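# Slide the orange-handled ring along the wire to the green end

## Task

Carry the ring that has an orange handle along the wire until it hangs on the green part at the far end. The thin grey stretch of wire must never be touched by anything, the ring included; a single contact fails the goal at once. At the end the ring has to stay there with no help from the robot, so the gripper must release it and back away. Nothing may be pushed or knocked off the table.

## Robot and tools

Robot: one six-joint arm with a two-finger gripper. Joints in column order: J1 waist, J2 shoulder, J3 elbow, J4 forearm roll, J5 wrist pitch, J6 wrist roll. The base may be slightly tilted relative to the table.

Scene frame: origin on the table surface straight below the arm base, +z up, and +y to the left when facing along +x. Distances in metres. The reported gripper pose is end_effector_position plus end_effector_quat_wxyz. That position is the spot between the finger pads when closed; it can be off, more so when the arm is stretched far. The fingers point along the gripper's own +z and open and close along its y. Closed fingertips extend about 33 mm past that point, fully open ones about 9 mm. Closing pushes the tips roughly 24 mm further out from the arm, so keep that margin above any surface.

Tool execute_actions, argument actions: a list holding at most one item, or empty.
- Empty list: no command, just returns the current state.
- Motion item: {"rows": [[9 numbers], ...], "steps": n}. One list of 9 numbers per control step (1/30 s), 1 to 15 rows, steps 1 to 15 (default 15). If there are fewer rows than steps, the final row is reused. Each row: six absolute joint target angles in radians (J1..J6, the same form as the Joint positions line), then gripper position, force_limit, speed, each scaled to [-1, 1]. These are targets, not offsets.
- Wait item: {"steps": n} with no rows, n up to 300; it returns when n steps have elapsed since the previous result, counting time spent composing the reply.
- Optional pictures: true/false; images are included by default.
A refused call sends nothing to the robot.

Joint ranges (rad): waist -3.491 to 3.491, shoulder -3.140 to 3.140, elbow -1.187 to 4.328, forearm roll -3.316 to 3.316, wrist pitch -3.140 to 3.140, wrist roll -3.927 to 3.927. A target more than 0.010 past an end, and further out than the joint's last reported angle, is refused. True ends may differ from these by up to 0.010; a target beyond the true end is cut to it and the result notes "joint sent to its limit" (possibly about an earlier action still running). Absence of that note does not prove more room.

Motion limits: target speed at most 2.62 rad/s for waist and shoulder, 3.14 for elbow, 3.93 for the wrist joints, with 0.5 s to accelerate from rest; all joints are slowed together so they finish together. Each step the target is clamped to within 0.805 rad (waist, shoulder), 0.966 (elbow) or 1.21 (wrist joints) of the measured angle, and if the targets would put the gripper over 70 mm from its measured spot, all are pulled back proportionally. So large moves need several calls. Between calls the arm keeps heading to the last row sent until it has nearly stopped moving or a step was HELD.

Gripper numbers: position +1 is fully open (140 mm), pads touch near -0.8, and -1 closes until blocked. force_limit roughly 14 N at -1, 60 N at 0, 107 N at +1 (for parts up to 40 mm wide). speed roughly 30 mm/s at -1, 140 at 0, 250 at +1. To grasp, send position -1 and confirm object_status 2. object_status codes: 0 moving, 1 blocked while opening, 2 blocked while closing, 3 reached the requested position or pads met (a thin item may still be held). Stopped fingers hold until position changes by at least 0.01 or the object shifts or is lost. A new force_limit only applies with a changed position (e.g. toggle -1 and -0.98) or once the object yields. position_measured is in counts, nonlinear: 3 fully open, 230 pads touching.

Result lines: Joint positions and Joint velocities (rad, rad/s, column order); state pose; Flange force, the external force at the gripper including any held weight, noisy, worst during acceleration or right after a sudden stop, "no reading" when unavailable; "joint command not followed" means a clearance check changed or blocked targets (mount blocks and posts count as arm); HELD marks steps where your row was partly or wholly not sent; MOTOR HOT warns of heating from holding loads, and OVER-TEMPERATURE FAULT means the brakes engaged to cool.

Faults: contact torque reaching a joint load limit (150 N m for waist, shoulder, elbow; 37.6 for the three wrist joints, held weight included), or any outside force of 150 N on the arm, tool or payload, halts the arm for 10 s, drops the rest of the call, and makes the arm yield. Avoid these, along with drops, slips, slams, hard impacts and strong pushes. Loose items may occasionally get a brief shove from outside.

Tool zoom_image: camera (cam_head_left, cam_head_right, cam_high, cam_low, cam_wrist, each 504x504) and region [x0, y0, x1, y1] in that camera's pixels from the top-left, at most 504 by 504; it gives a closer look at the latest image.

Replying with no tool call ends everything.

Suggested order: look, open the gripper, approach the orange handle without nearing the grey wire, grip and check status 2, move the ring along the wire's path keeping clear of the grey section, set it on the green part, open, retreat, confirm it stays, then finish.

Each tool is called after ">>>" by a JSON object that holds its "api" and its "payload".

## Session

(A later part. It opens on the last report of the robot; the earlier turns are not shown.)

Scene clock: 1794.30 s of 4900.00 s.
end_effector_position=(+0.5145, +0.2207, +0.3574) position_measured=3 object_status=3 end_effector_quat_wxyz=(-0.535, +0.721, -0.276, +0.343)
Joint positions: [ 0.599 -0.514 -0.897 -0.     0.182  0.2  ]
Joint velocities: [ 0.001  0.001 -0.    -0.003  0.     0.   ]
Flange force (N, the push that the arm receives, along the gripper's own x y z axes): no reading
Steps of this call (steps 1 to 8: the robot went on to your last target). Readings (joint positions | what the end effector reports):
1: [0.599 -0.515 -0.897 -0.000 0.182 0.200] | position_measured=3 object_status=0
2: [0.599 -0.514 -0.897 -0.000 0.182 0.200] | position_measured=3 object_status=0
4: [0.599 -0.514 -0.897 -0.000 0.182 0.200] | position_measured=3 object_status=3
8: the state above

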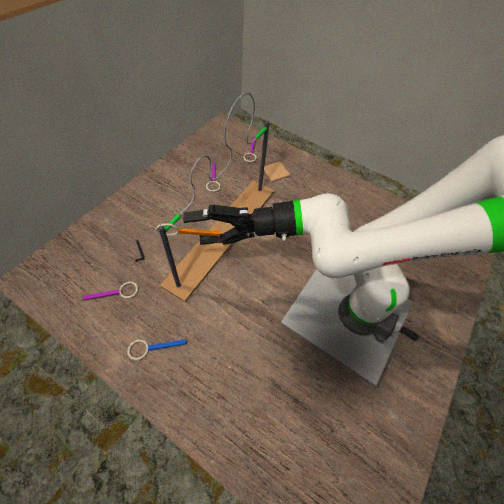

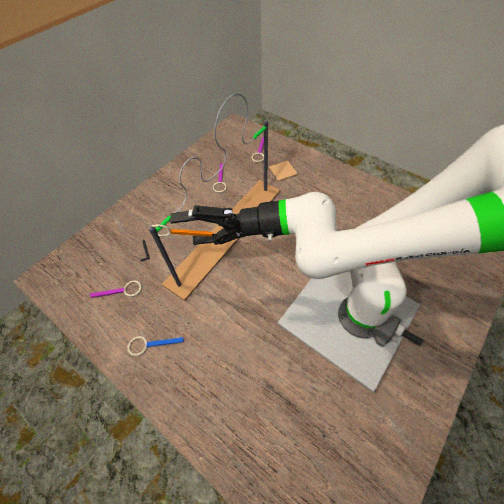

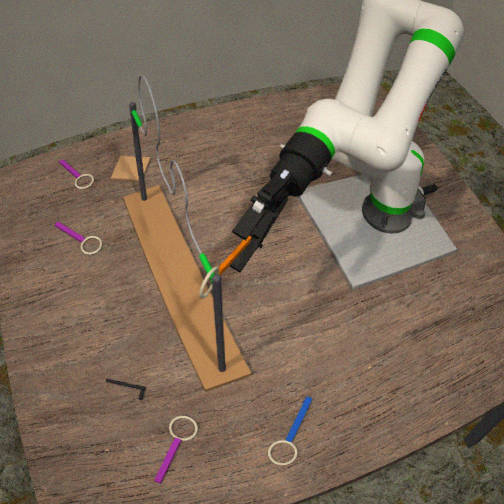

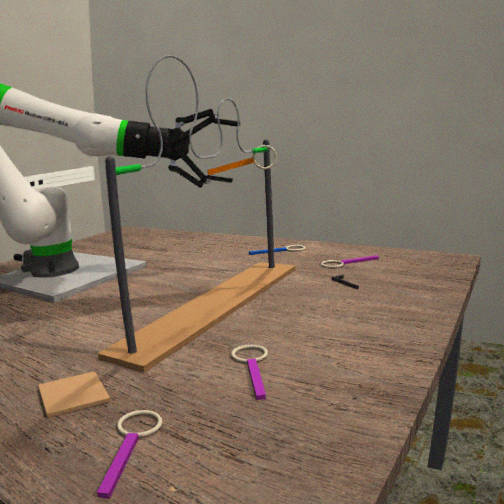

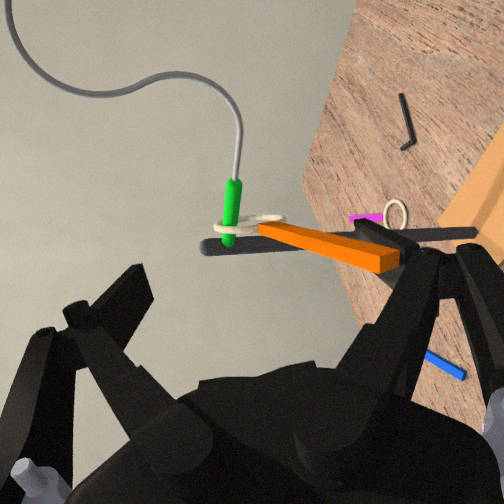

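>>> {"api": "execute_actions", "payload": {"actions": [{"rows": [[0.5994,-0.5139,-0.8971,0,0.1835,0.2,1,0.2,-0.4],[0.5994,-0.5134,-0.8984,0,0.1866,0.2,1,0.2,-0.4],[0.5994,-0.5124,-0.9007,0,0.1918,0.2,1,0.2,-0.4],[0.5994,-0.5110,-0.9038,0,0.1990,0.2,1,0.2,-0.4],[0.5994,-0.5091,-0.9079,0,0.2084,0.2,1,0.2,-0.4],[0.5994,-0.5067,-0.9128,0,0.2200,0.2,1,0.2,-0.4],[0.5994,-0.5034,-0.9185,0,0.2339,0.2,1,0.2,-0.4],[0.5994,-0.4995,-0.9250,0,0.2502,0.2,1,0.2,-0.4],[0.5994,-0.4946,-0.9322,0,0.2688,0.2,1,0.2,-0.4],[0.5994,-0.4888,-0.9402,0,0.2900,0.2,1,0.2,-0.4],[0.5994,-0.4819,-0.9485,0,0.3128,0.2,1,0.2,-0.4],[0.5994,-0.4746,-0.9564,0,0.3359,0.2,1,0.2,-0.4],[0.5994,-0.4667,-0.9642,0,0.3593,0.2,1,0.2,-0.4],[0.5994,-0.4582,-0.9718,0,0.3831,0.2,1,0.2,-0.4],[0.5994,-0.4491,-0.9791,0,0.4072,0.2,1,0.2,-0.4]], "steps": 15}], "pictures": false}}

>>> {"api": "execute_actions", "payload": {"actions": [{"rows": [[0.5994,-0.4395,-0.9863,0,0.4317,0.2,1,0.2,-0.4],[0.5994,-0.4294,-0.9931,0,0.4564,0.2,1,0.2,-0.4],[0.5994,-0.4186,-0.9999,0,0.4814,0.2,1,0.2,-0.4],[0.5994,-0.4074,-1.0063,0,0.5067,0.2,1,0.2,-0.4],[0.5994,-0.3956,-1.0123,0,0.5324,0.2,1,0.2,-0.4],[0.5994,-0.3833,-1.0181,0,0.5582,0.2,1,0.2,-0.4],[0.5994,-0.3704,-1.0237,0,0.5843,0.2,1,0.2,-0.4],[0.5994,-0.3571,-1.0289,0,0.6108,0.2,1,0.2,-0.4],[0.5994,-0.3431,-1.0338,0,0.6373,0.2,1,0.2,-0.4],[0.5994,-0.3287,-1.0385,0,0.6642,0.2,1,0.2,-0.4],[0.5994,-0.3137,-1.0428,0,0.6910,0.2,1,0.2,-0.4],[0.5994,-0.2983,-1.0468,0,0.7183,0.2,1,0.2,-0.4],[0.5994,-0.2823,-1.0505,0,0.7457,0.2,1,0.2,-0.4],[0.5994,-0.2657,-1.0538,0,0.7732,0.2,1,0.2,-0.4],[0.5994,-0.2486,-1.0567,0,0.8008,0.2,1,0.2,-0.4]], "steps": 15}], "pictures": false}}

>>> {"api": "execute_actions", "payload": {"actions": [{"rows": [[0.5994,-0.2311,-1.0592,0,0.8287,0.2,1,0.2,-0.4],[0.5994,-0.2131,-1.0615,0,0.8566,0.2,1,0.2,-0.4],[0.5994,-0.1946,-1.0632,0,0.8847,0.2,1,0.2,-0.4],[0.5994,-0.1755,-1.0646,0,0.9128,0.2,1,0.2,-0.4],[0.5994,-0.1560,-1.0656,0,0.9411,0.2,1,0.2,-0.4],[0.5994,-0.1370,-1.0662,0,0.9679,0.2,1,0.2,-0.4],[0.5994,-0.1196,-1.0664,0,0.9922,0.2,1,0.2,-0.4],[0.5994,-0.1039,-1.0664,0,1.0134,0.2,1,0.2,-0.4],[0.5994,-0.0902,-1.0661,0,1.0320,0.2,1,0.2,-0.4],[0.5994,-0.0784,-1.0657,0,1.0476,0.2,1,0.2,-0.4],[0.5994,-0.0687,-1.0652,0,1.0605,0.2,1,0.2,-0.4],[0.5994,-0.0610,-1.0649,0,1.0705,0.2,1,0.2,-0.4],[0.5994,-0.0554,-1.0646,0,1.0776,0.2,1,0.2,-0.4],[0.5994,-0.0521,-1.0644,0,1.0819,0.2,1,0.2,-0.4],[0.5994,-0.0510,-1.0643,0,1.0833,0.2,1,0.2,-0.4]], "steps": 15}], "pictures": false}}

>>> {"api": "execute_actions", "payload": {"actions": [{"steps": 8}]}}

>>> {"api": "zoom_image", "payload": {"camera": "cam_high", "region": [170, 190, 300, 320]}}

>>> {"api": "zoom_image", "payload": {"camera": "cam_low", "region": [160, 100, 290, 230]}}

>>> {"api": "zoom_image", "payload": {"camera": "cam_head_left", "region": [140, 180, 270, 290]}}

Scene clock: 1914.80 s of 4900.00 s.
end_effector_position=(+0.5145, +0.2206, +0.3446) position_measured=3 object_status=3 end_effector_quat_wxyz=(-0.553, +0.704, -0.269, +0.355)
Joint positions: [ 0.599 -0.471 -0.959 -0.     0.346  0.2  ]
Joint velocities: [ 0.     0.22  -0.216 -0.002  0.646 -0.   ]
Flange force (N, the push that the arm receives, along the gripper's own x y z axes): no reading
Steps of this call (steps 1 to 15: the robot went on to your last target; steps 16 to 160: nothing new was sent; then 114.67 s passed at rest; steps 161 to 175: all 15 steps of this action). Readings (joint positions | what the end effector reports):
161: [0.599 -0.514 -0.897 -0.000 0.183 0.200] | position_measured=3 object_status=3
162: [0.599 -0.514 -0.897 -0.000 0.184 0.200] | position_measured=3 object_status=3
164: [0.599 -0.513 -0.899 -0.000 0.189 0.200] | position_measured=3 object_status=3
168: [0.599 -0.506 -0.913 -0.000 0.222 0.200] | position_measured=3 object_status=3
175: the state above

Scene clock: 1915.30 s of 4900.00 s.
end_effector_position=(+0.5184, +0.2234, +0.3202) position_measured=3 object_status=3 end_effector_quat_wxyz=(-0.588, +0.669, -0.255, +0.377)
Joint positions: [ 0.599 -0.296 -1.046 -0.     0.72   0.2  ]
Joint velocities: [-0.002  0.461 -0.111 -0.001  0.789 -0.   ]
Flange force (N, the push that the arm receives, along the gripper's own x y z axes): no reading
Steps of this call (steps 1 to 15: all 15 steps of this action). Readings (joint positions | what the end effector reports):
1: [0.599 -0.463 -0.967 -0.000 0.368 0.200] | position_measured=3 object_status=3
2: [0.599 -0.455 -0.974 -0.000 0.391 0.200] | position_measured=3 object_status=3
4: [0.599 -0.436 -0.988 -0.000 0.438 0.200] | position_measured=3 object_status=3
8: [0.599 -0.393 -1.013 -0.000 0.537 0.200] | position_measured=3 object_status=3
15: the state above

Scene clock: 1915.80 s of 4900.00 s.
end_effector_position=(+0.5271, +0.2296, +0.3017) position_measured=3 object_status=3 end_effector_quat_wxyz=(+0.617, -0.636, +0.243, -0.395)
Joint positions: [ 0.599 -0.058 -1.065 -0.     1.074  0.2  ]
Joint velocities: [ 0.001  0.198  0.012  0.001  0.253 -0.   ]
Flange force (N, the push that the arm receives, along the gripper's own x y z axes): [7.5 17.6 2.6]
Steps of this call (steps 1 to 15: all 15 steps of this action). Readings (joint positions | what the end effector reports):
1: [0.599 -0.280 -1.050 -0.000 0.748 0.200] | position_measured=3 object_status=3
2: [0.599 -0.264 -1.053 -0.000 0.775 0.200] | position_measured=3 object_status=3
4: [0.599 -0.230 -1.059 -0.000 0.830 0.200] | position_measured=3 object_status=3
8: [0.599 -0.156 -1.065 -0.000 0.940 0.200] | position_measured=3 object_status=3
15: the state above

Scene clock: 1916.07 s of 4900.00 s.
end_effector_position=(+0.5274, +0.2299, +0.3014) position_measured=3 object_status=3 end_effector_quat_wxyz=(+0.618, -0.635, +0.242, -0.395)
Joint positions: [ 0.599 -0.051 -1.064 -0.     1.083  0.2  ]
Joint velocities: [ 0.     0.002  0.     0.002  0.    -0.   ]
Flange force (N, the push that the arm receives, along the gripper's own x y z axes): [5.2 2.2 -2.6]
Steps of this call (steps 1 to 8: the robot went on to your last target). Readings (joint positions | what the end effector reports):
1: [0.599 -0.053 -1.065 -0.000 1.080 0.200] | position_measured=3 object_status=3
2: [0.599 -0.052 -1.064 -0.000 1.082 0.200] | position_measured=3 object_status=3
4: [0.599 -0.051 -1.064 -0.000 1.083 0.200] | position_measured=3 object_status=3
8: the state above

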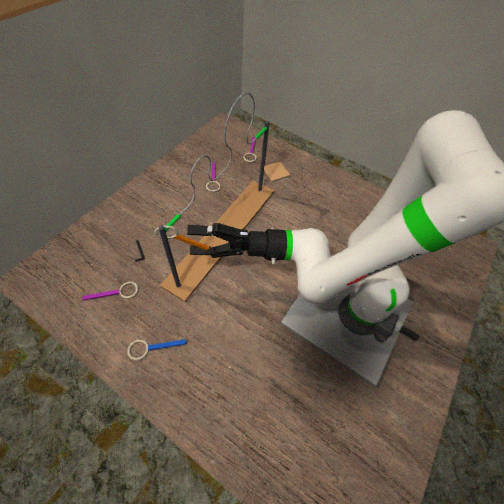

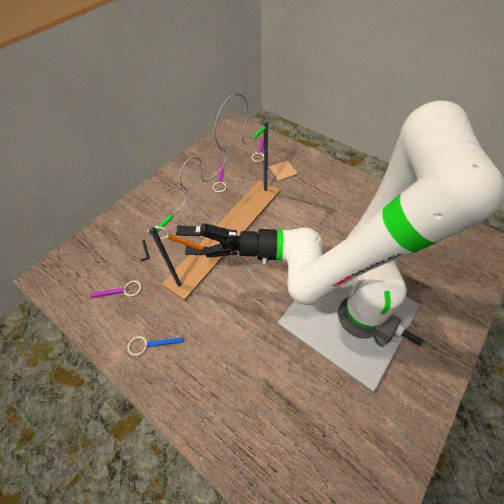

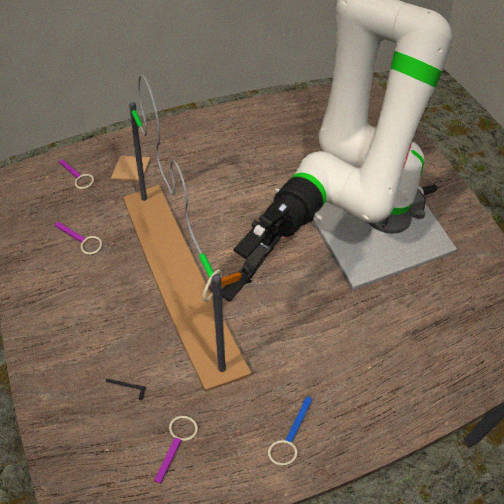

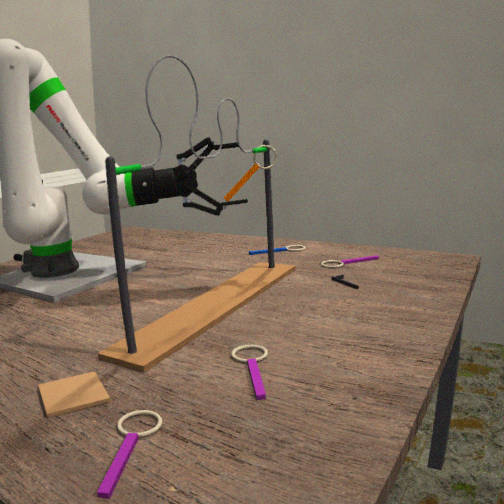

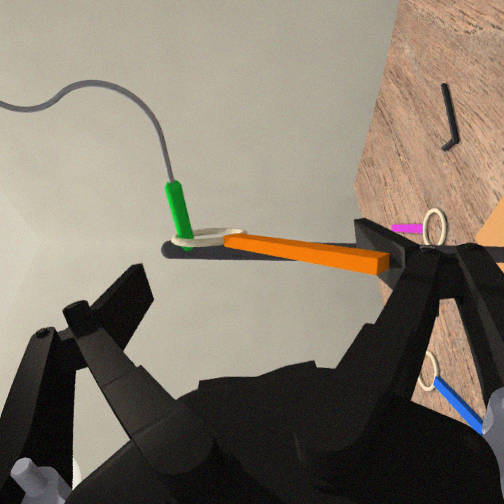

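Region (170, 190, 300, 320) of cam_high's 504x504 image, scaled by 3.877, with more detail than that image has.

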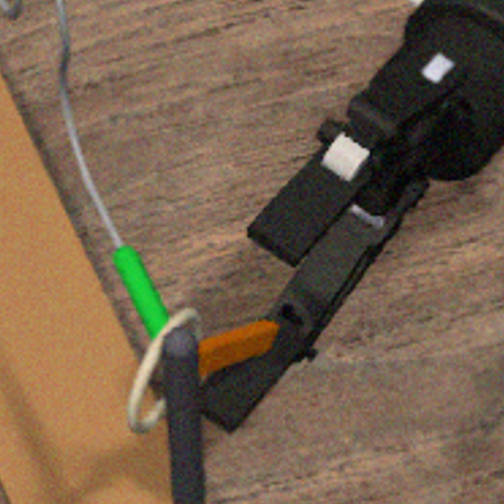

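Region (160, 100, 290, 230) of cam_low's 504x504 image, scaled by 3.877, with more detail than that image has.

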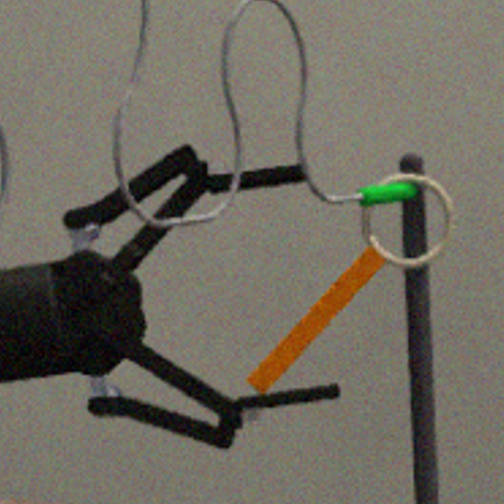

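Region (140, 180, 270, 290) of cam_head_left's 504x504 image, scaled by 3.877, with more detail than that image has; it fills the top 426 rows of this view, and the rest is white.

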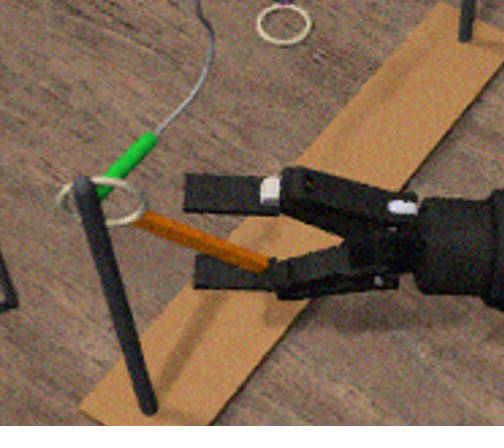

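>>> {"api": "execute_actions", "payload": {"actions": [{"rows": [[0.5994,-0.0498,-1.0642,0,1.0848,0.2,1,0.2,-0.4],[0.5994,-0.0462,-1.0640,0,1.0891,0.2,1,0.2,-0.4],[0.5994,-0.0403,-1.0637,0,1.0963,0.2,1,0.2,-0.4],[0.5994,-0.0320,-1.0631,0,1.1063,0.2,1,0.2,-0.4],[0.5994,-0.0215,-1.0624,0,1.1190,0.2,1,0.2,-0.4],[0.5994,-0.0087,-1.0614,0,1.1344,0.2,1,0.2,-0.4],[0.5994,0.0064,-1.0601,0,1.1524,0.2,1,0.2,-0.4],[0.5994,0.0235,-1.0584,0,1.1726,0.2,1,0.2,-0.4],[0.5994,0.0426,-1.0562,0,1.1952,0.2,1,0.2,-0.4],[0.5994,0.0638,-1.0535,0,1.2198,0.2,1,0.2,-0.4],[0.5994,0.0856,-1.0503,0,1.2450,0.2,1,0.2,-0.4],[0.5994,0.1072,-1.0468,0,1.2695,0.2,1,0.2,-0.4],[0.5994,0.1283,-1.0429,0,1.2933,0.2,1,0.2,-0.4],[0.5994,0.1492,-1.0387,0,1.3164,0.2,1,0.2,-0.4],[0.5994,0.1696,-1.0342,0,1.3388,0.2,1,0.2,-0.4]], "steps": 15}], "pictures": false}}

>>> {"api": "execute_actions", "payload": {"actions": [{"rows": [[0.5994,0.1897,-1.0293,0,1.3605,0.2,1,0.2,-0.4],[0.5994,0.2094,-1.0241,0,1.3815,0.2,1,0.2,-0.4],[0.5994,0.2288,-1.0185,0,1.4019,0.2,1,0.2,-0.4],[0.5994,0.2478,-1.0126,0,1.4215,0.2,1,0.2,-0.4],[0.5994,0.2665,-1.0064,0,1.4404,0.2,1,0.2,-0.4],[0.5994,0.2839,-1.0002,0,1.4578,0.2,1,0.2,-0.4],[0.5994,0.2992,-0.9943,0,1.4727,0.2,1,0.2,-0.4],[0.5994,0.3125,-0.9890,0,1.4855,0.2,1,0.2,-0.4],[0.5994,0.3239,-0.9842,0,1.4963,0.2,1,0.2,-0.4],[0.5994,0.3333,-0.9800,0,1.5052,0.2,1,0.2,-0.4],[0.5994,0.3410,-0.9765,0,1.5123,0.2,1,0.2,-0.4],[0.5994,0.3470,-0.9737,0,1.5177,0.2,1,0.2,-0.4],[0.5994,0.3512,-0.9717,0,1.5216,0.2,1,0.2,-0.4],[0.5994,0.3537,-0.9705,0,1.5239,0.2,1,0.2,-0.4],[0.5994,0.3545,-0.9701,0,1.5246,0.2,1,0.2,-0.4]], "steps": 15}], "pictures": false}}

>>> {"api": "execute_actions", "payload": {"actions": [{"steps": 8}]}}

>>> {"api": "zoom_image", "payload": {"camera": "cam_high", "region": [170, 200, 300, 330]}}

>>> {"api": "zoom_image", "payload": {"camera": "cam_low", "region": [160, 110, 290, 240]}}

>>> {"api": "zoom_image", "payload": {"camera": "cam_head_left", "region": [140, 180, 270, 290]}}

Scene clock: 2009.30 s of 4900.00 s.
end_effector_position=(+0.5356, +0.2359, +0.2877) position_measured=3 object_status=3 end_effector_quat_wxyz=(+0.631, -0.619, +0.236, -0.404)
Joint positions: [ 0.599  0.107 -1.046 -0.     1.269  0.2  ]
Joint velocities: [-0.     0.586  0.103 -0.001  0.655 -0.   ]
Flange force (N, the push that the arm receives, along the gripper's own x y z axes): [8.7 -2.6 -5.1]
Steps of this call (steps 1 to 15: the robot went on to your last target; steps 16 to 100: nothing new was sent; then 89.40 s passed at rest; steps 101 to 115: all 15 steps of this action). Readings (joint positions | what the end effector reports):
101: [0.599 -0.051 -1.064 -0.000 1.084 0.200] | position_measured=3 object_status=3
102: [0.599 -0.050 -1.064 -0.000 1.085 0.200] | position_measured=3 object_status=3
104: [0.599 -0.044 -1.064 -0.000 1.092 0.200] | position_measured=3 object_status=3
108: [0.599 -0.011 -1.061 -0.000 1.132 0.200] | position_measured=3 object_status=3
115: the state above

Scene clock: 2009.80 s of 4900.00 s.
end_effector_position=(+0.5548, +0.2499, +0.2706) position_measured=3 object_status=3 end_effector_quat_wxyz=(+0.653, -0.590, +0.225, -0.418)
Joint positions: [ 0.599  0.35  -0.972 -0.     1.52   0.2  ]
Joint velocities: [-0.001  0.133  0.062  0.001  0.121  0.   ]
Flange force (N, the push that the arm receives, along the gripper's own x y z axes): [1.6 14.6 -1.3]
Steps of this call (steps 1 to 15: all 15 steps of this action). Readings (joint positions | what the end effector reports):
1: [0.599 0.127 -1.043 -0.000 1.291 0.200] | position_measured=3 object_status=3
2: [0.599 0.147 -1.038 -0.000 1.313 0.200] | position_measured=3 object_status=3
4: [0.599 0.187 -1.029 -0.000 1.357 0.200] | position_measured=3 object_status=3
8: [0.599 0.264 -1.006 -0.000 1.437 0.200] | position_measured=3 object_status=3
15: the state above

Scene clock: 2010.07 s of 4900.00 s.
end_effector_position=(+0.5552, +0.2502, +0.2704) position_measured=3 object_status=3 end_effector_quat_wxyz=(+0.654, -0.589, +0.225, -0.418)
Joint positions: [ 0.599  0.354 -0.97  -0.     1.525  0.2  ]
Joint velocities: [ 0.001  0.001 -0.    -0.001  0.     0.   ]
Flange force (N, the push that the arm receives, along the gripper's own x y z axes): [5.8 1.8 -3.8]
Steps of this call (steps 1 to 8: the robot went on to your last target). Readings (joint positions | what the end effector reports):
1: [0.599 0.353 -0.971 -0.000 1.523 0.200] | position_measured=3 object_status=3
2: [0.599 0.354 -0.970 -0.000 1.524 0.200] | position_measured=3 object_status=3
4: [0.599 0.354 -0.970 -0.000 1.525 0.200] | position_measured=3 object_status=3
8: the state above

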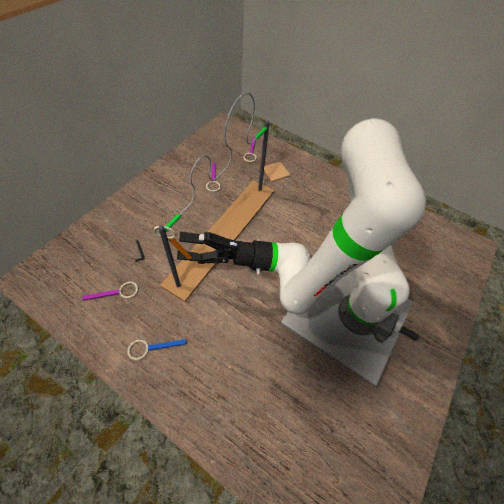

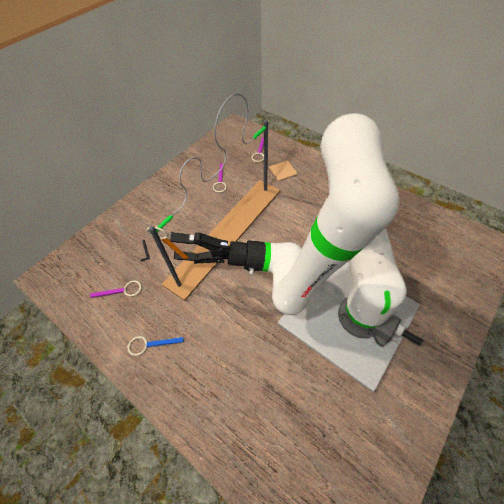

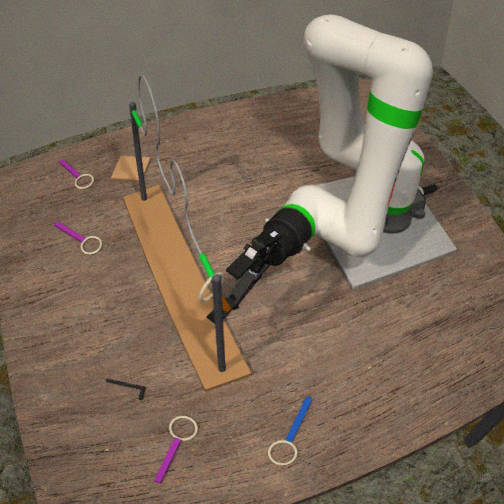

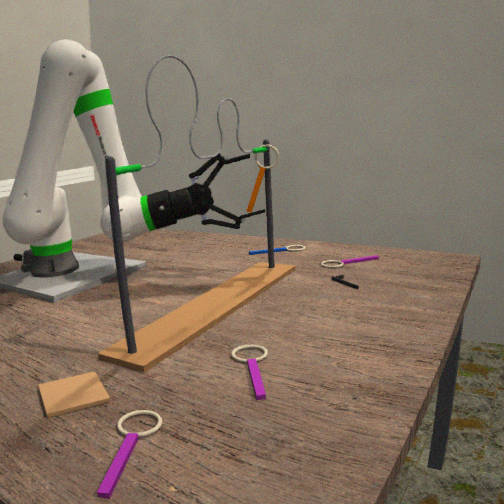

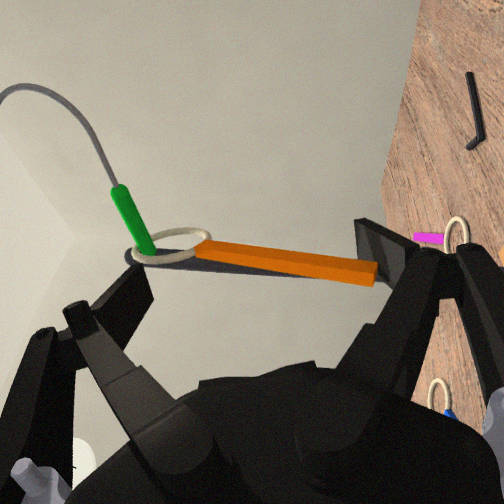

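Region (170, 200, 300, 330) of cam_high's 504x504 image, scaled by 3.877, with more detail than that image has.

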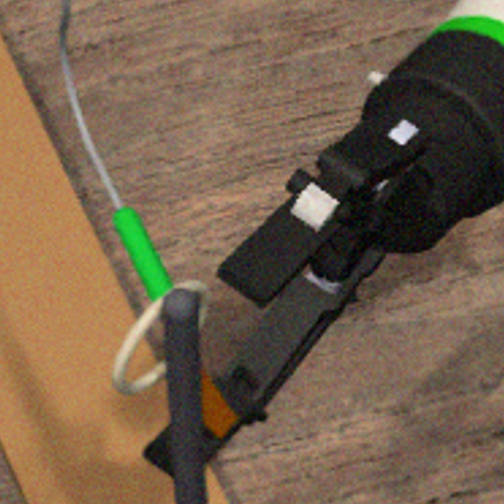

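Region (160, 110, 290, 240) of cam_low's 504x504 image, scaled by 3.877, with more detail than that image has.

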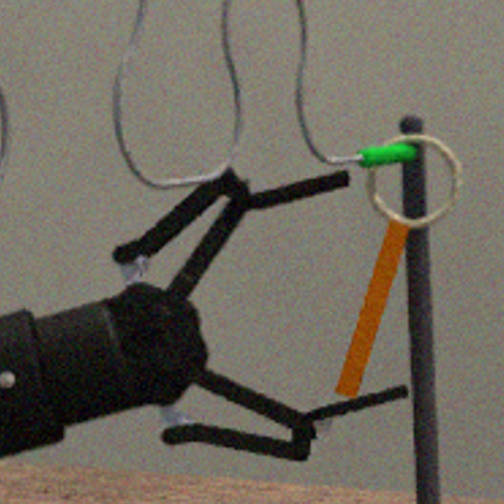

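Region (140, 180, 270, 290) of cam_head_left's 504x504 image, scaled by 3.877, with more detail than that image has; it fills the top 426 rows of this view, and the rest is white.

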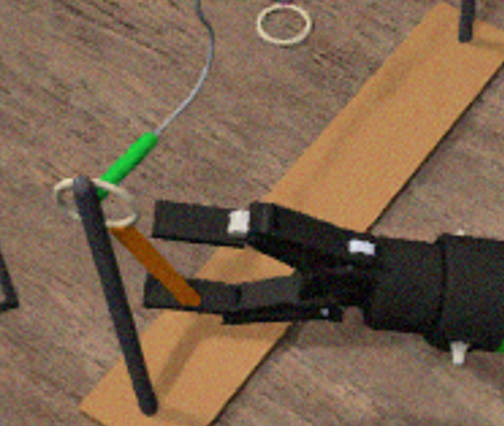

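>>> {"api": "execute_actions", "payload": {"actions": [{"rows": [[0.5994,0.3548,-0.9701,0,1.5249,0.1996,1,0.2,-0.4],[0.5994,0.3556,-0.9700,0,1.5256,0.1984,1,0.2,-0.4],[0.5994,0.3571,-0.9698,0,1.5269,0.1963,1,0.2,-0.4],[0.5994,0.3590,-0.9696,0,1.5286,0.1935,1,0.2,-0.4],[0.5994,0.3615,-0.9693,0,1.5308,0.1900,1,0.2,-0.4],[0.5994,0.3645,-0.9690,0,1.5335,0.1857,1,0.2,-0.4],[0.5994,0.3680,-0.9686,0,1.5366,0.1807,1,0.2,-0.4],[0.5994,0.3718,-0.9681,0,1.5399,0.1752,1,0.2,-0.4],[0.5994,0.3761,-0.9676,0,1.5437,0.1691,1,0.2,-0.4],[0.5994,0.3807,-0.9671,0,1.5478,0.1625,1,0.2,-0.4],[0.5994,0.3856,-0.9666,0,1.5522,0.1555,1,0.2,-0.4],[0.5994,0.3907,-0.9660,0,1.5567,0.1482,1,0.2,-0.4],[0.5994,0.3960,-0.9654,0,1.5614,0.1406,1,0.2,-0.4],[0.5994,0.4014,-0.9648,0,1.5662,0.1328,1,0.2,-0.4],[0.5994,0.4069,-0.9642,0,1.5711,0.1250,1,0.2,-0.4]], "steps": 15}], "pictures": false}}

>>> {"api": "execute_actions", "payload": {"actions": [{"rows": [[0.5994,0.4123,-0.9635,0,1.5758,0.1172,1,0.2,-0.4],[0.5994,0.4177,-0.9629,0,1.5806,0.1094,1,0.2,-0.4],[0.5994,0.4230,-0.9623,0,1.5853,0.1018,1,0.2,-0.4],[0.5994,0.4281,-0.9617,0,1.5898,0.0945,1,0.2,-0.4],[0.5994,0.4330,-0.9612,0,1.5942,0.0875,1,0.2,-0.4],[0.5994,0.4376,-0.9607,0,1.5983,0.0809,1,0.2,-0.4],[0.5994,0.4419,-0.9602,0,1.6021,0.0748,1,0.2,-0.4],[0.5994,0.4457,-0.9597,0,1.6054,0.0693,1,0.2,-0.4],[0.5994,0.4492,-0.9593,0,1.6085,0.0643,1,0.2,-0.4],[0.5994,0.4522,-0.9590,0,1.6112,0.0600,1,0.2,-0.4],[0.5994,0.4547,-0.9587,0,1.6134,0.0565,1,0.2,-0.4],[0.5994,0.4566,-0.9585,0,1.6151,0.0537,1,0.2,-0.4],[0.5994,0.4581,-0.9583,0,1.6164,0.0516,1,0.2,-0.4],[0.5994,0.4589,-0.9582,0,1.6171,0.0504,1,0.2,-0.4],[0.5994,0.4592,-0.9582,0,1.6174,0.05,1,0.2,-0.4]], "steps": 15}], "pictures": false}}

>>> {"api": "execute_actions", "payload": {"actions": [{"steps": 8}]}}

>>> {"api": "zoom_image", "payload": {"camera": "cam_low", "region": [160, 110, 290, 240]}}

>>> {"api": "zoom_image", "payload": {"camera": "cam_head_left", "region": [140, 180, 270, 290]}}

>>> {"api": "zoom_image", "payload": {"camera": "cam_high", "region": [170, 200, 300, 330]}}

Scene clock: 2055.57 s of 4900.00 s.
end_effector_position=(+0.5557, +0.2505, +0.2603) position_measured=3 object_status=3 end_effector_quat_wxyz=(+0.666, -0.582, +0.242, -0.398)
Joint positions: [ 0.599  0.397 -0.965 -0.     1.562  0.139]
Joint velocities: [ 0.001  0.156  0.017 -0.     0.137 -0.222]
Flange force (N, the push that the arm receives, along the gripper's own x y z axes): [5.4 2.3 -2.7]
Steps of this call (steps 1 to 15: the robot went on to your last target; steps 16 to 90: nothing new was sent; then 42.00 s passed at rest; steps 91 to 105: all 15 steps of this action). Readings (joint positions | what the end effector reports):
91: [0.599 0.355 -0.970 -0.000 1.525 0.200] | position_measured=3 object_status=3
92: [0.599 0.355 -0.970 -0.000 1.525 0.200] | position_measured=3 object_status=3
94: [0.599 0.357 -0.970 -0.000 1.526 0.197] | position_measured=3 object_status=3
98: [0.599 0.366 -0.969 -0.000 1.535 0.184] | position_measured=3 object_status=3
105: the state above

Scene clock: 2056.07 s of 4900.00 s.
end_effector_position=(+0.5557, +0.2504, +0.2457) position_measured=3 object_status=3 end_effector_quat_wxyz=(+0.683, -0.571, +0.268, -0.369)
Joint positions: [ 0.599  0.458 -0.958 -0.     1.616  0.051]
Joint velocities: [-0.     0.026  0.003  0.     0.023 -0.036]
Flange force (N, the push that the arm receives, along the gripper's own x y z axes): [6.3 0.8 -4.7]
Steps of this call (steps 1 to 15: all 15 steps of this action). Readings (joint positions | what the end effector reports):
1: [0.599 0.402 -0.965 -0.000 1.567 0.132] | position_measured=3 object_status=3
2: [0.599 0.408 -0.964 -0.000 1.572 0.124] | position_measured=3 object_status=3
4: [0.599 0.418 -0.963 -0.000 1.581 0.108] | position_measured=3 object_status=3
8: [0.599 0.438 -0.961 -0.000 1.599 0.080] | position_measured=3 object_status=3
15: the state above

Scene clock: 2056.33 s of 4900.00 s.
end_effector_position=(+0.5557, +0.2504, +0.2455) position_measured=3 object_status=3 end_effector_quat_wxyz=(+0.683, -0.571, +0.268, -0.368)
Joint positions: [ 0.599  0.459 -0.958 -0.     1.617  0.05 ]
Joint velocities: [-0.001 -0.001 -0.    -0.001  0.    -0.   ]
Flange force (N, the push that the arm receives, along the gripper's own x y z axes): [6.2 0.5 -3.8]
Steps of this call (steps 1 to 8: the robot went on to your last target). Readings (joint positions | what the end effector reports):
1: [0.599 0.459 -0.958 -0.000 1.617 0.051] | position_measured=3 object_status=3
2: [0.599 0.459 -0.958 -0.000 1.617 0.050] | position_measured=3 object_status=3
4: [0.599 0.459 -0.958 -0.000 1.617 0.050] | position_measured=3 object_status=3
8: the state above

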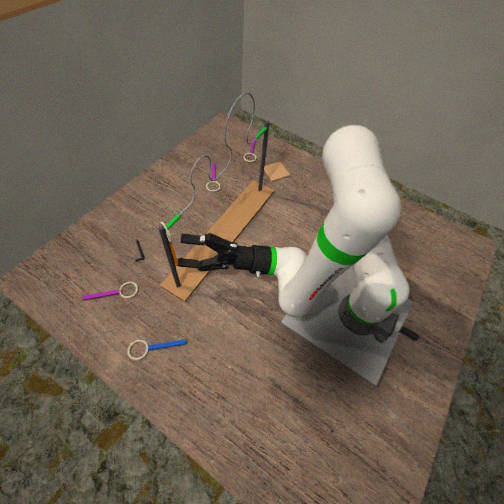

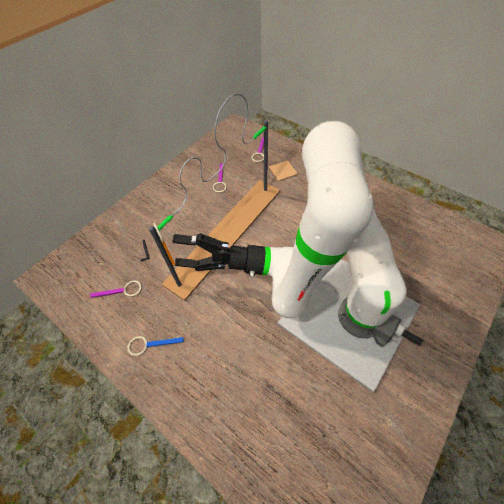

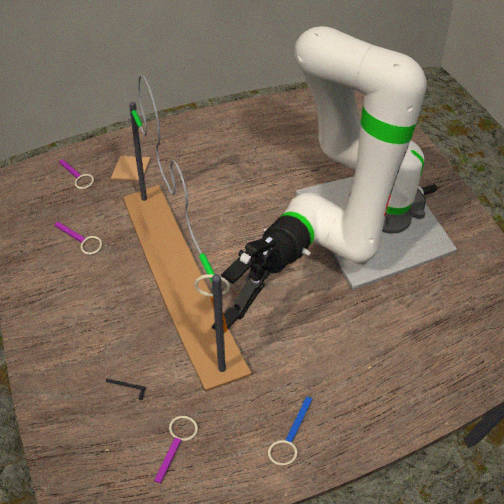

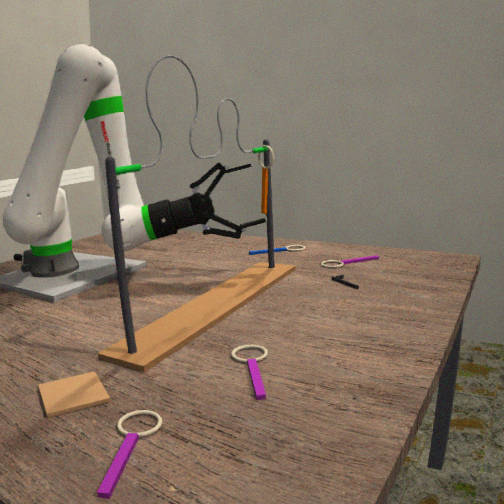

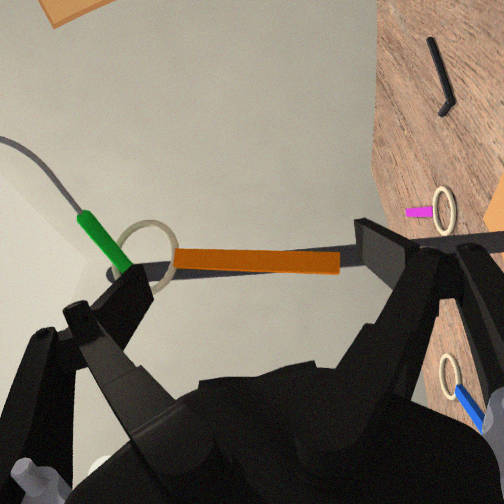

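Region (160, 110, 290, 240) of cam_low's 504x504 image, scaled by 3.877, with more detail than that image has.

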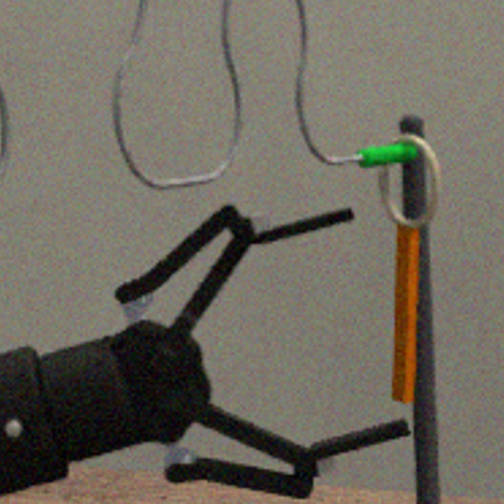

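Region (140, 180, 270, 290) of cam_head_left's 504x504 image, scaled by 3.877, with more detail than that image has; it fills the top 426 rows of this view, and the rest is white.

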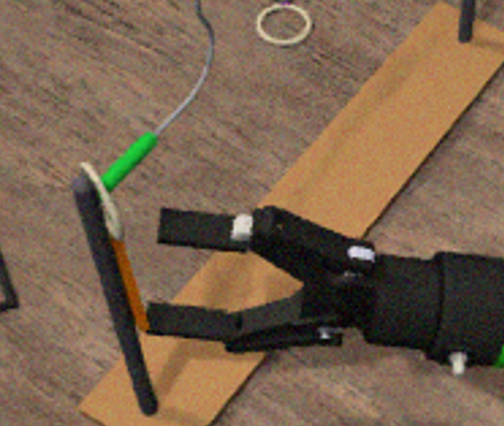

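Region (170, 200, 300, 330) of cam_high's 504x504 image, scaled by 3.877, with more detail than that image has.

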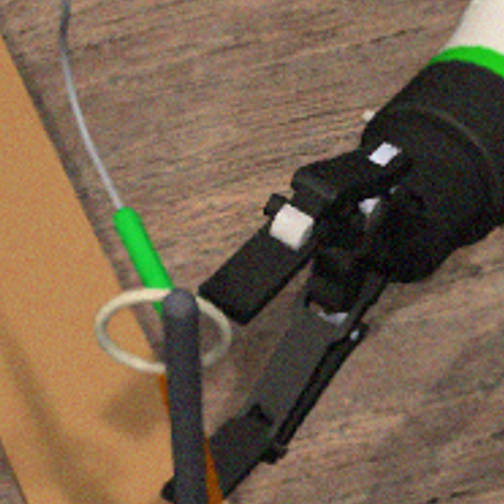

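>>> {"api": "execute_actions", "payload": {"actions": [{"rows": [[0.5994,0.4589,-0.9593,0,1.6182,0.05,1,0.2,-0.4],[0.5994,0.4580,-0.9628,0,1.6207,0.05,1,0.2,-0.4],[0.5994,0.4565,-0.9683,0,1.6248,0.05,1,0.2,-0.4],[0.5994,0.4544,-0.9759,0,1.6304,0.05,1,0.2,-0.4],[0.5994,0.4519,-0.9852,0,1.6372,0.05,1,0.2,-0.4],[0.5994,0.4490,-0.9960,0,1.6451,0.05,1,0.2,-0.4],[0.5994,0.4458,-1.0080,0,1.6538,0.05,1,0.2,-0.4],[0.5994,0.4424,-1.0207,0,1.6631,0.05,1,0.2,-0.4],[0.5994,0.4389,-1.0339,0,1.6728,0.05,1,0.2,-0.4],[0.6011,0.4353,-1.0470,0,1.6824,0.05,1,0.2,-0.4],[0.6061,0.4319,-1.0597,0,1.6917,0.05,1,0.2,-0.4],[0.6143,0.4287,-1.0717,0,1.7004,0.05,1,0.2,-0.4],[0.6255,0.4258,-1.0825,0,1.7083,0.05,1,0.2,-0.4],[0.6395,0.4233,-1.0918,0,1.7151,0.05,1,0.2,-0.4],[0.6559,0.4212,-1.0994,0,1.7207,0.05,1,0.2,-0.4]], "steps": 15}], "pictures": false}}

>>> {"api": "execute_actions", "payload": {"actions": [{"rows": [[0.6744,0.4197,-1.1049,0,1.7248,0.05,1,0.2,-0.4],[0.6946,0.4188,-1.1084,0,1.7273,0.05,1,0.2,-0.4],[0.7160,0.4185,-1.1095,0,1.7281,0.05,1,0.2,-0.4],[0.7382,0.4185,-1.1095,0,1.7281,0.05,1,0.2,-0.4],[0.7606,0.4185,-1.1095,0,1.7281,0.05,1,0.2,-0.4],[0.7828,0.4185,-1.1095,0,1.7281,0.05,1,0.2,-0.4],[0.8042,0.4185,-1.1095,0,1.7281,0.05,1,0.2,-0.4],[0.8244,0.4185,-1.1095,0,1.7281,0.05,1,0.2,-0.4],[0.8429,0.4185,-1.1095,0,1.7281,0.05,1,0.2,-0.4],[0.8594,0.4185,-1.1095,0,1.7281,0.05,1,0.2,-0.4],[0.8733,0.4185,-1.1095,0,1.7281,0.05,1,0.2,-0.4],[0.8846,0.4185,-1.1095,0,1.7281,0.05,1,0.2,-0.4],[0.8927,0.4185,-1.1095,0,1.7281,0.05,1,0.2,-0.4],[0.8977,0.4185,-1.1095,0,1.7281,0.05,1,0.2,-0.4],[0.8994,0.4185,-1.1095,0,1.7281,0.05,1,0.2,-0.4]], "steps": 15}], "pictures": false}}

>>> {"api": "execute_actions", "payload": {"actions": [{"steps": 10}]}}

>>> {"api": "zoom_image", "payload": {"camera": "cam_low", "region": [200, 120, 310, 230]}}

>>> {"api": "zoom_image", "payload": {"camera": "cam_head_left", "region": [130, 190, 240, 300]}}

>>> {"api": "zoom_image", "payload": {"camera": "cam_high", "region": [165, 235, 265, 335]}}

Scene clock: 2092.43 s of 4900.00 s.
end_effector_position=(+0.5105, +0.2334, +0.2466) position_measured=3 object_status=3 end_effector_quat_wxyz=(+0.687, -0.574, +0.261, -0.360)
Joint positions: [ 0.623  0.427 -1.078 -0.     1.705  0.05 ]
Joint velocities: [ 0.341 -0.076 -0.283  0.001  0.205  0.   ]
Flange force (N, the push that the arm receives, along the gripper's own x y z axes): [7.6 -1.2 -4.9]
Steps of this call (steps 1 to 15: the robot went on to your last target; steps 16 to 90: nothing new was sent; then 32.60 s passed at rest; steps 91 to 105: all 15 steps of this action). Readings (joint positions | what the end effector reports):
91: [0.599 0.459 -0.958 -0.000 1.618 0.050] | position_measured=3 object_status=3
92: [0.599 0.459 -0.959 -0.000 1.618 0.050] | position_measured=3 object_status=3
94: [0.599 0.458 -0.965 -0.000 1.623 0.050] | position_measured=3 object_status=3
98: [0.599 0.449 -0.996 -0.000 1.645 0.050] | position_measured=3 object_status=3
105: the state above

Scene clock: 2092.93 s of 4900.00 s.
end_effector_position=(+0.4254, +0.3469, +0.2468) position_measured=3 object_status=3 end_effector_quat_wxyz=(+0.728, -0.604, +0.184, -0.268)
Joint positions: [ 0.884  0.419 -1.109 -0.     1.728  0.05 ]
Joint velocities: [ 0.327  0.001 -0.     0.001 -0.    -0.   ]
Flange force (N, the push that the arm receives, along the gripper's own x y z axes): [-3.5 -1.6 -2.5]
Steps of this call (steps 1 to 15: all 15 steps of this action). Readings (joint positions | what the end effector reports):
1: [0.636 0.425 -1.087 -0.000 1.711 0.050] | position_measured=3 object_status=3
2: [0.650 0.423 -1.094 -0.000 1.717 0.050] | position_measured=3 object_status=3
4: [0.682 0.420 -1.104 -0.000 1.724 0.050] | position_measured=3 object_status=3
8: [0.759 0.419 -1.109 -0.000 1.728 0.050] | position_measured=3 object_status=3
15: the state above

Scene clock: 2093.27 s of 4900.00 s.
end_effector_position=(+0.4199, +0.3536, +0.2468) position_measured=3 object_status=3 end_effector_quat_wxyz=(+0.730, -0.605, +0.179, -0.262)
Joint positions: [ 0.899  0.418 -1.11  -0.     1.728  0.05 ]
Joint velocities: [ 0.002 -0.001  0.     0.001 -0.     0.   ]
Flange force (N, the push that the arm receives, along the gripper's own x y z axes): [8.3 0.6 -4.1]
Steps of this call (steps 1 to 10: the robot went on to your last target). Readings (joint positions | what the end effector reports):
1: [0.893 0.419 -1.109 -0.000 1.728 0.050] | position_measured=3 object_status=3
2: [0.898 0.419 -1.109 -0.000 1.728 0.050] | position_measured=3 object_status=3
4: [0.899 0.418 -1.110 -0.000 1.728 0.050] | position_measured=3 object_status=3
8: [0.899 0.418 -1.110 -0.000 1.728 0.050] | position_measured=3 object_status=3
10: the state above

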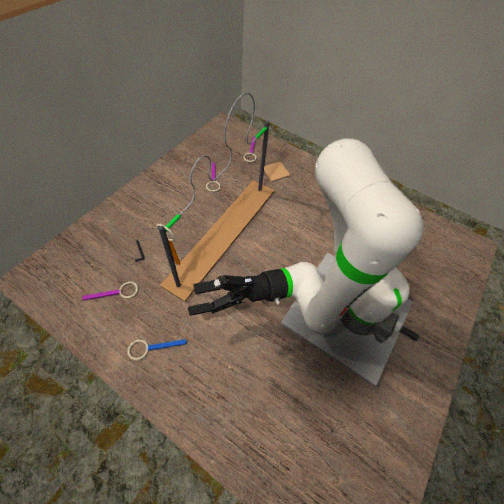

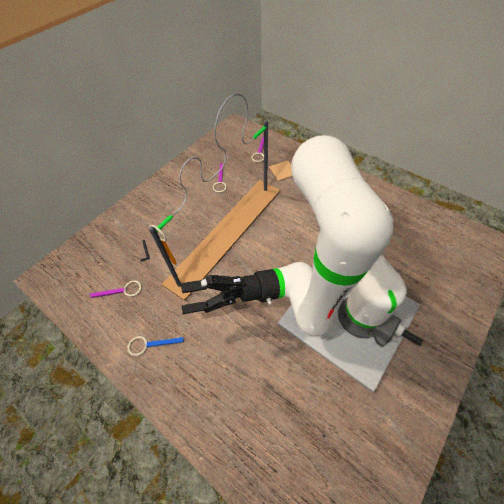

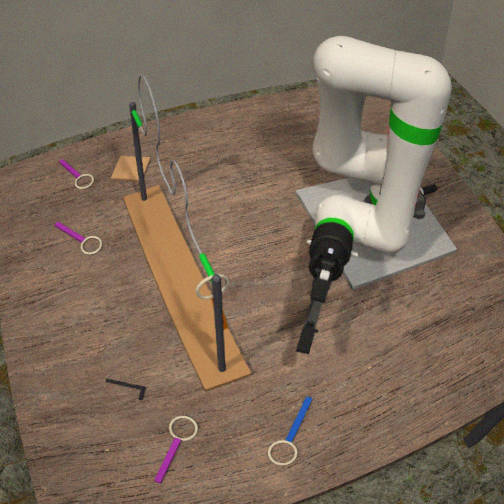

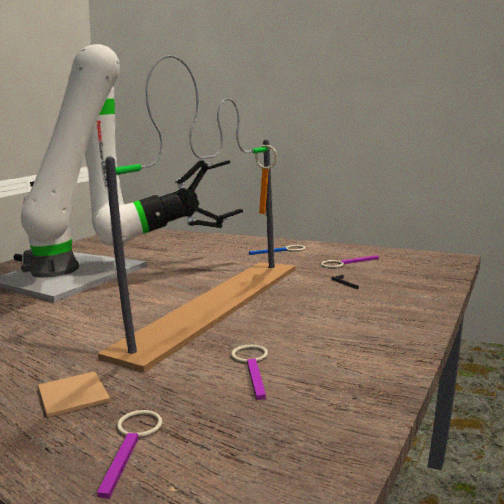

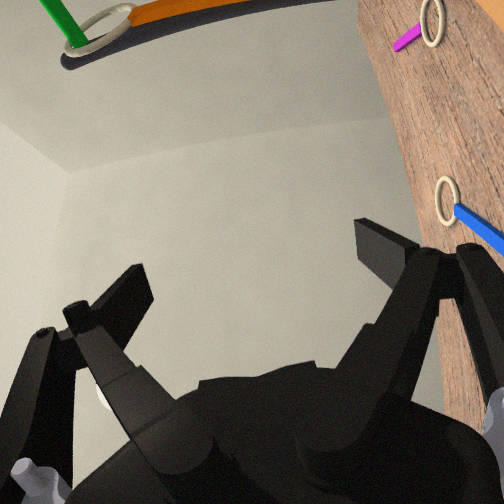

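Region (200, 120, 310, 230) of cam_low's 504x504 image, scaled by 4.582, with more detail than that image has.

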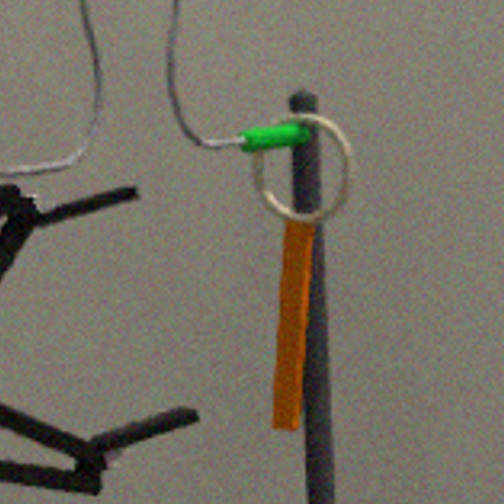

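Region (130, 190, 240, 300) of cam_head_left's 504x504 image, scaled by 4.582, with more detail than that image has.

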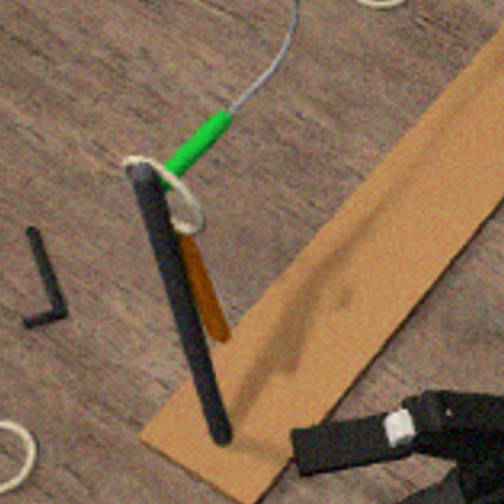

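Region (165, 235, 265, 335) of cam_high's 504x504 image, scaled by 5.040, with more detail than that image has.

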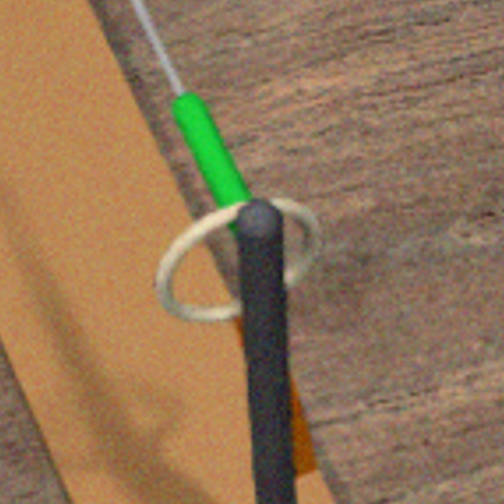

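>>> {"api": "finished_scene", "payload": {"scene": 2}}

The scene is finished: the task was done.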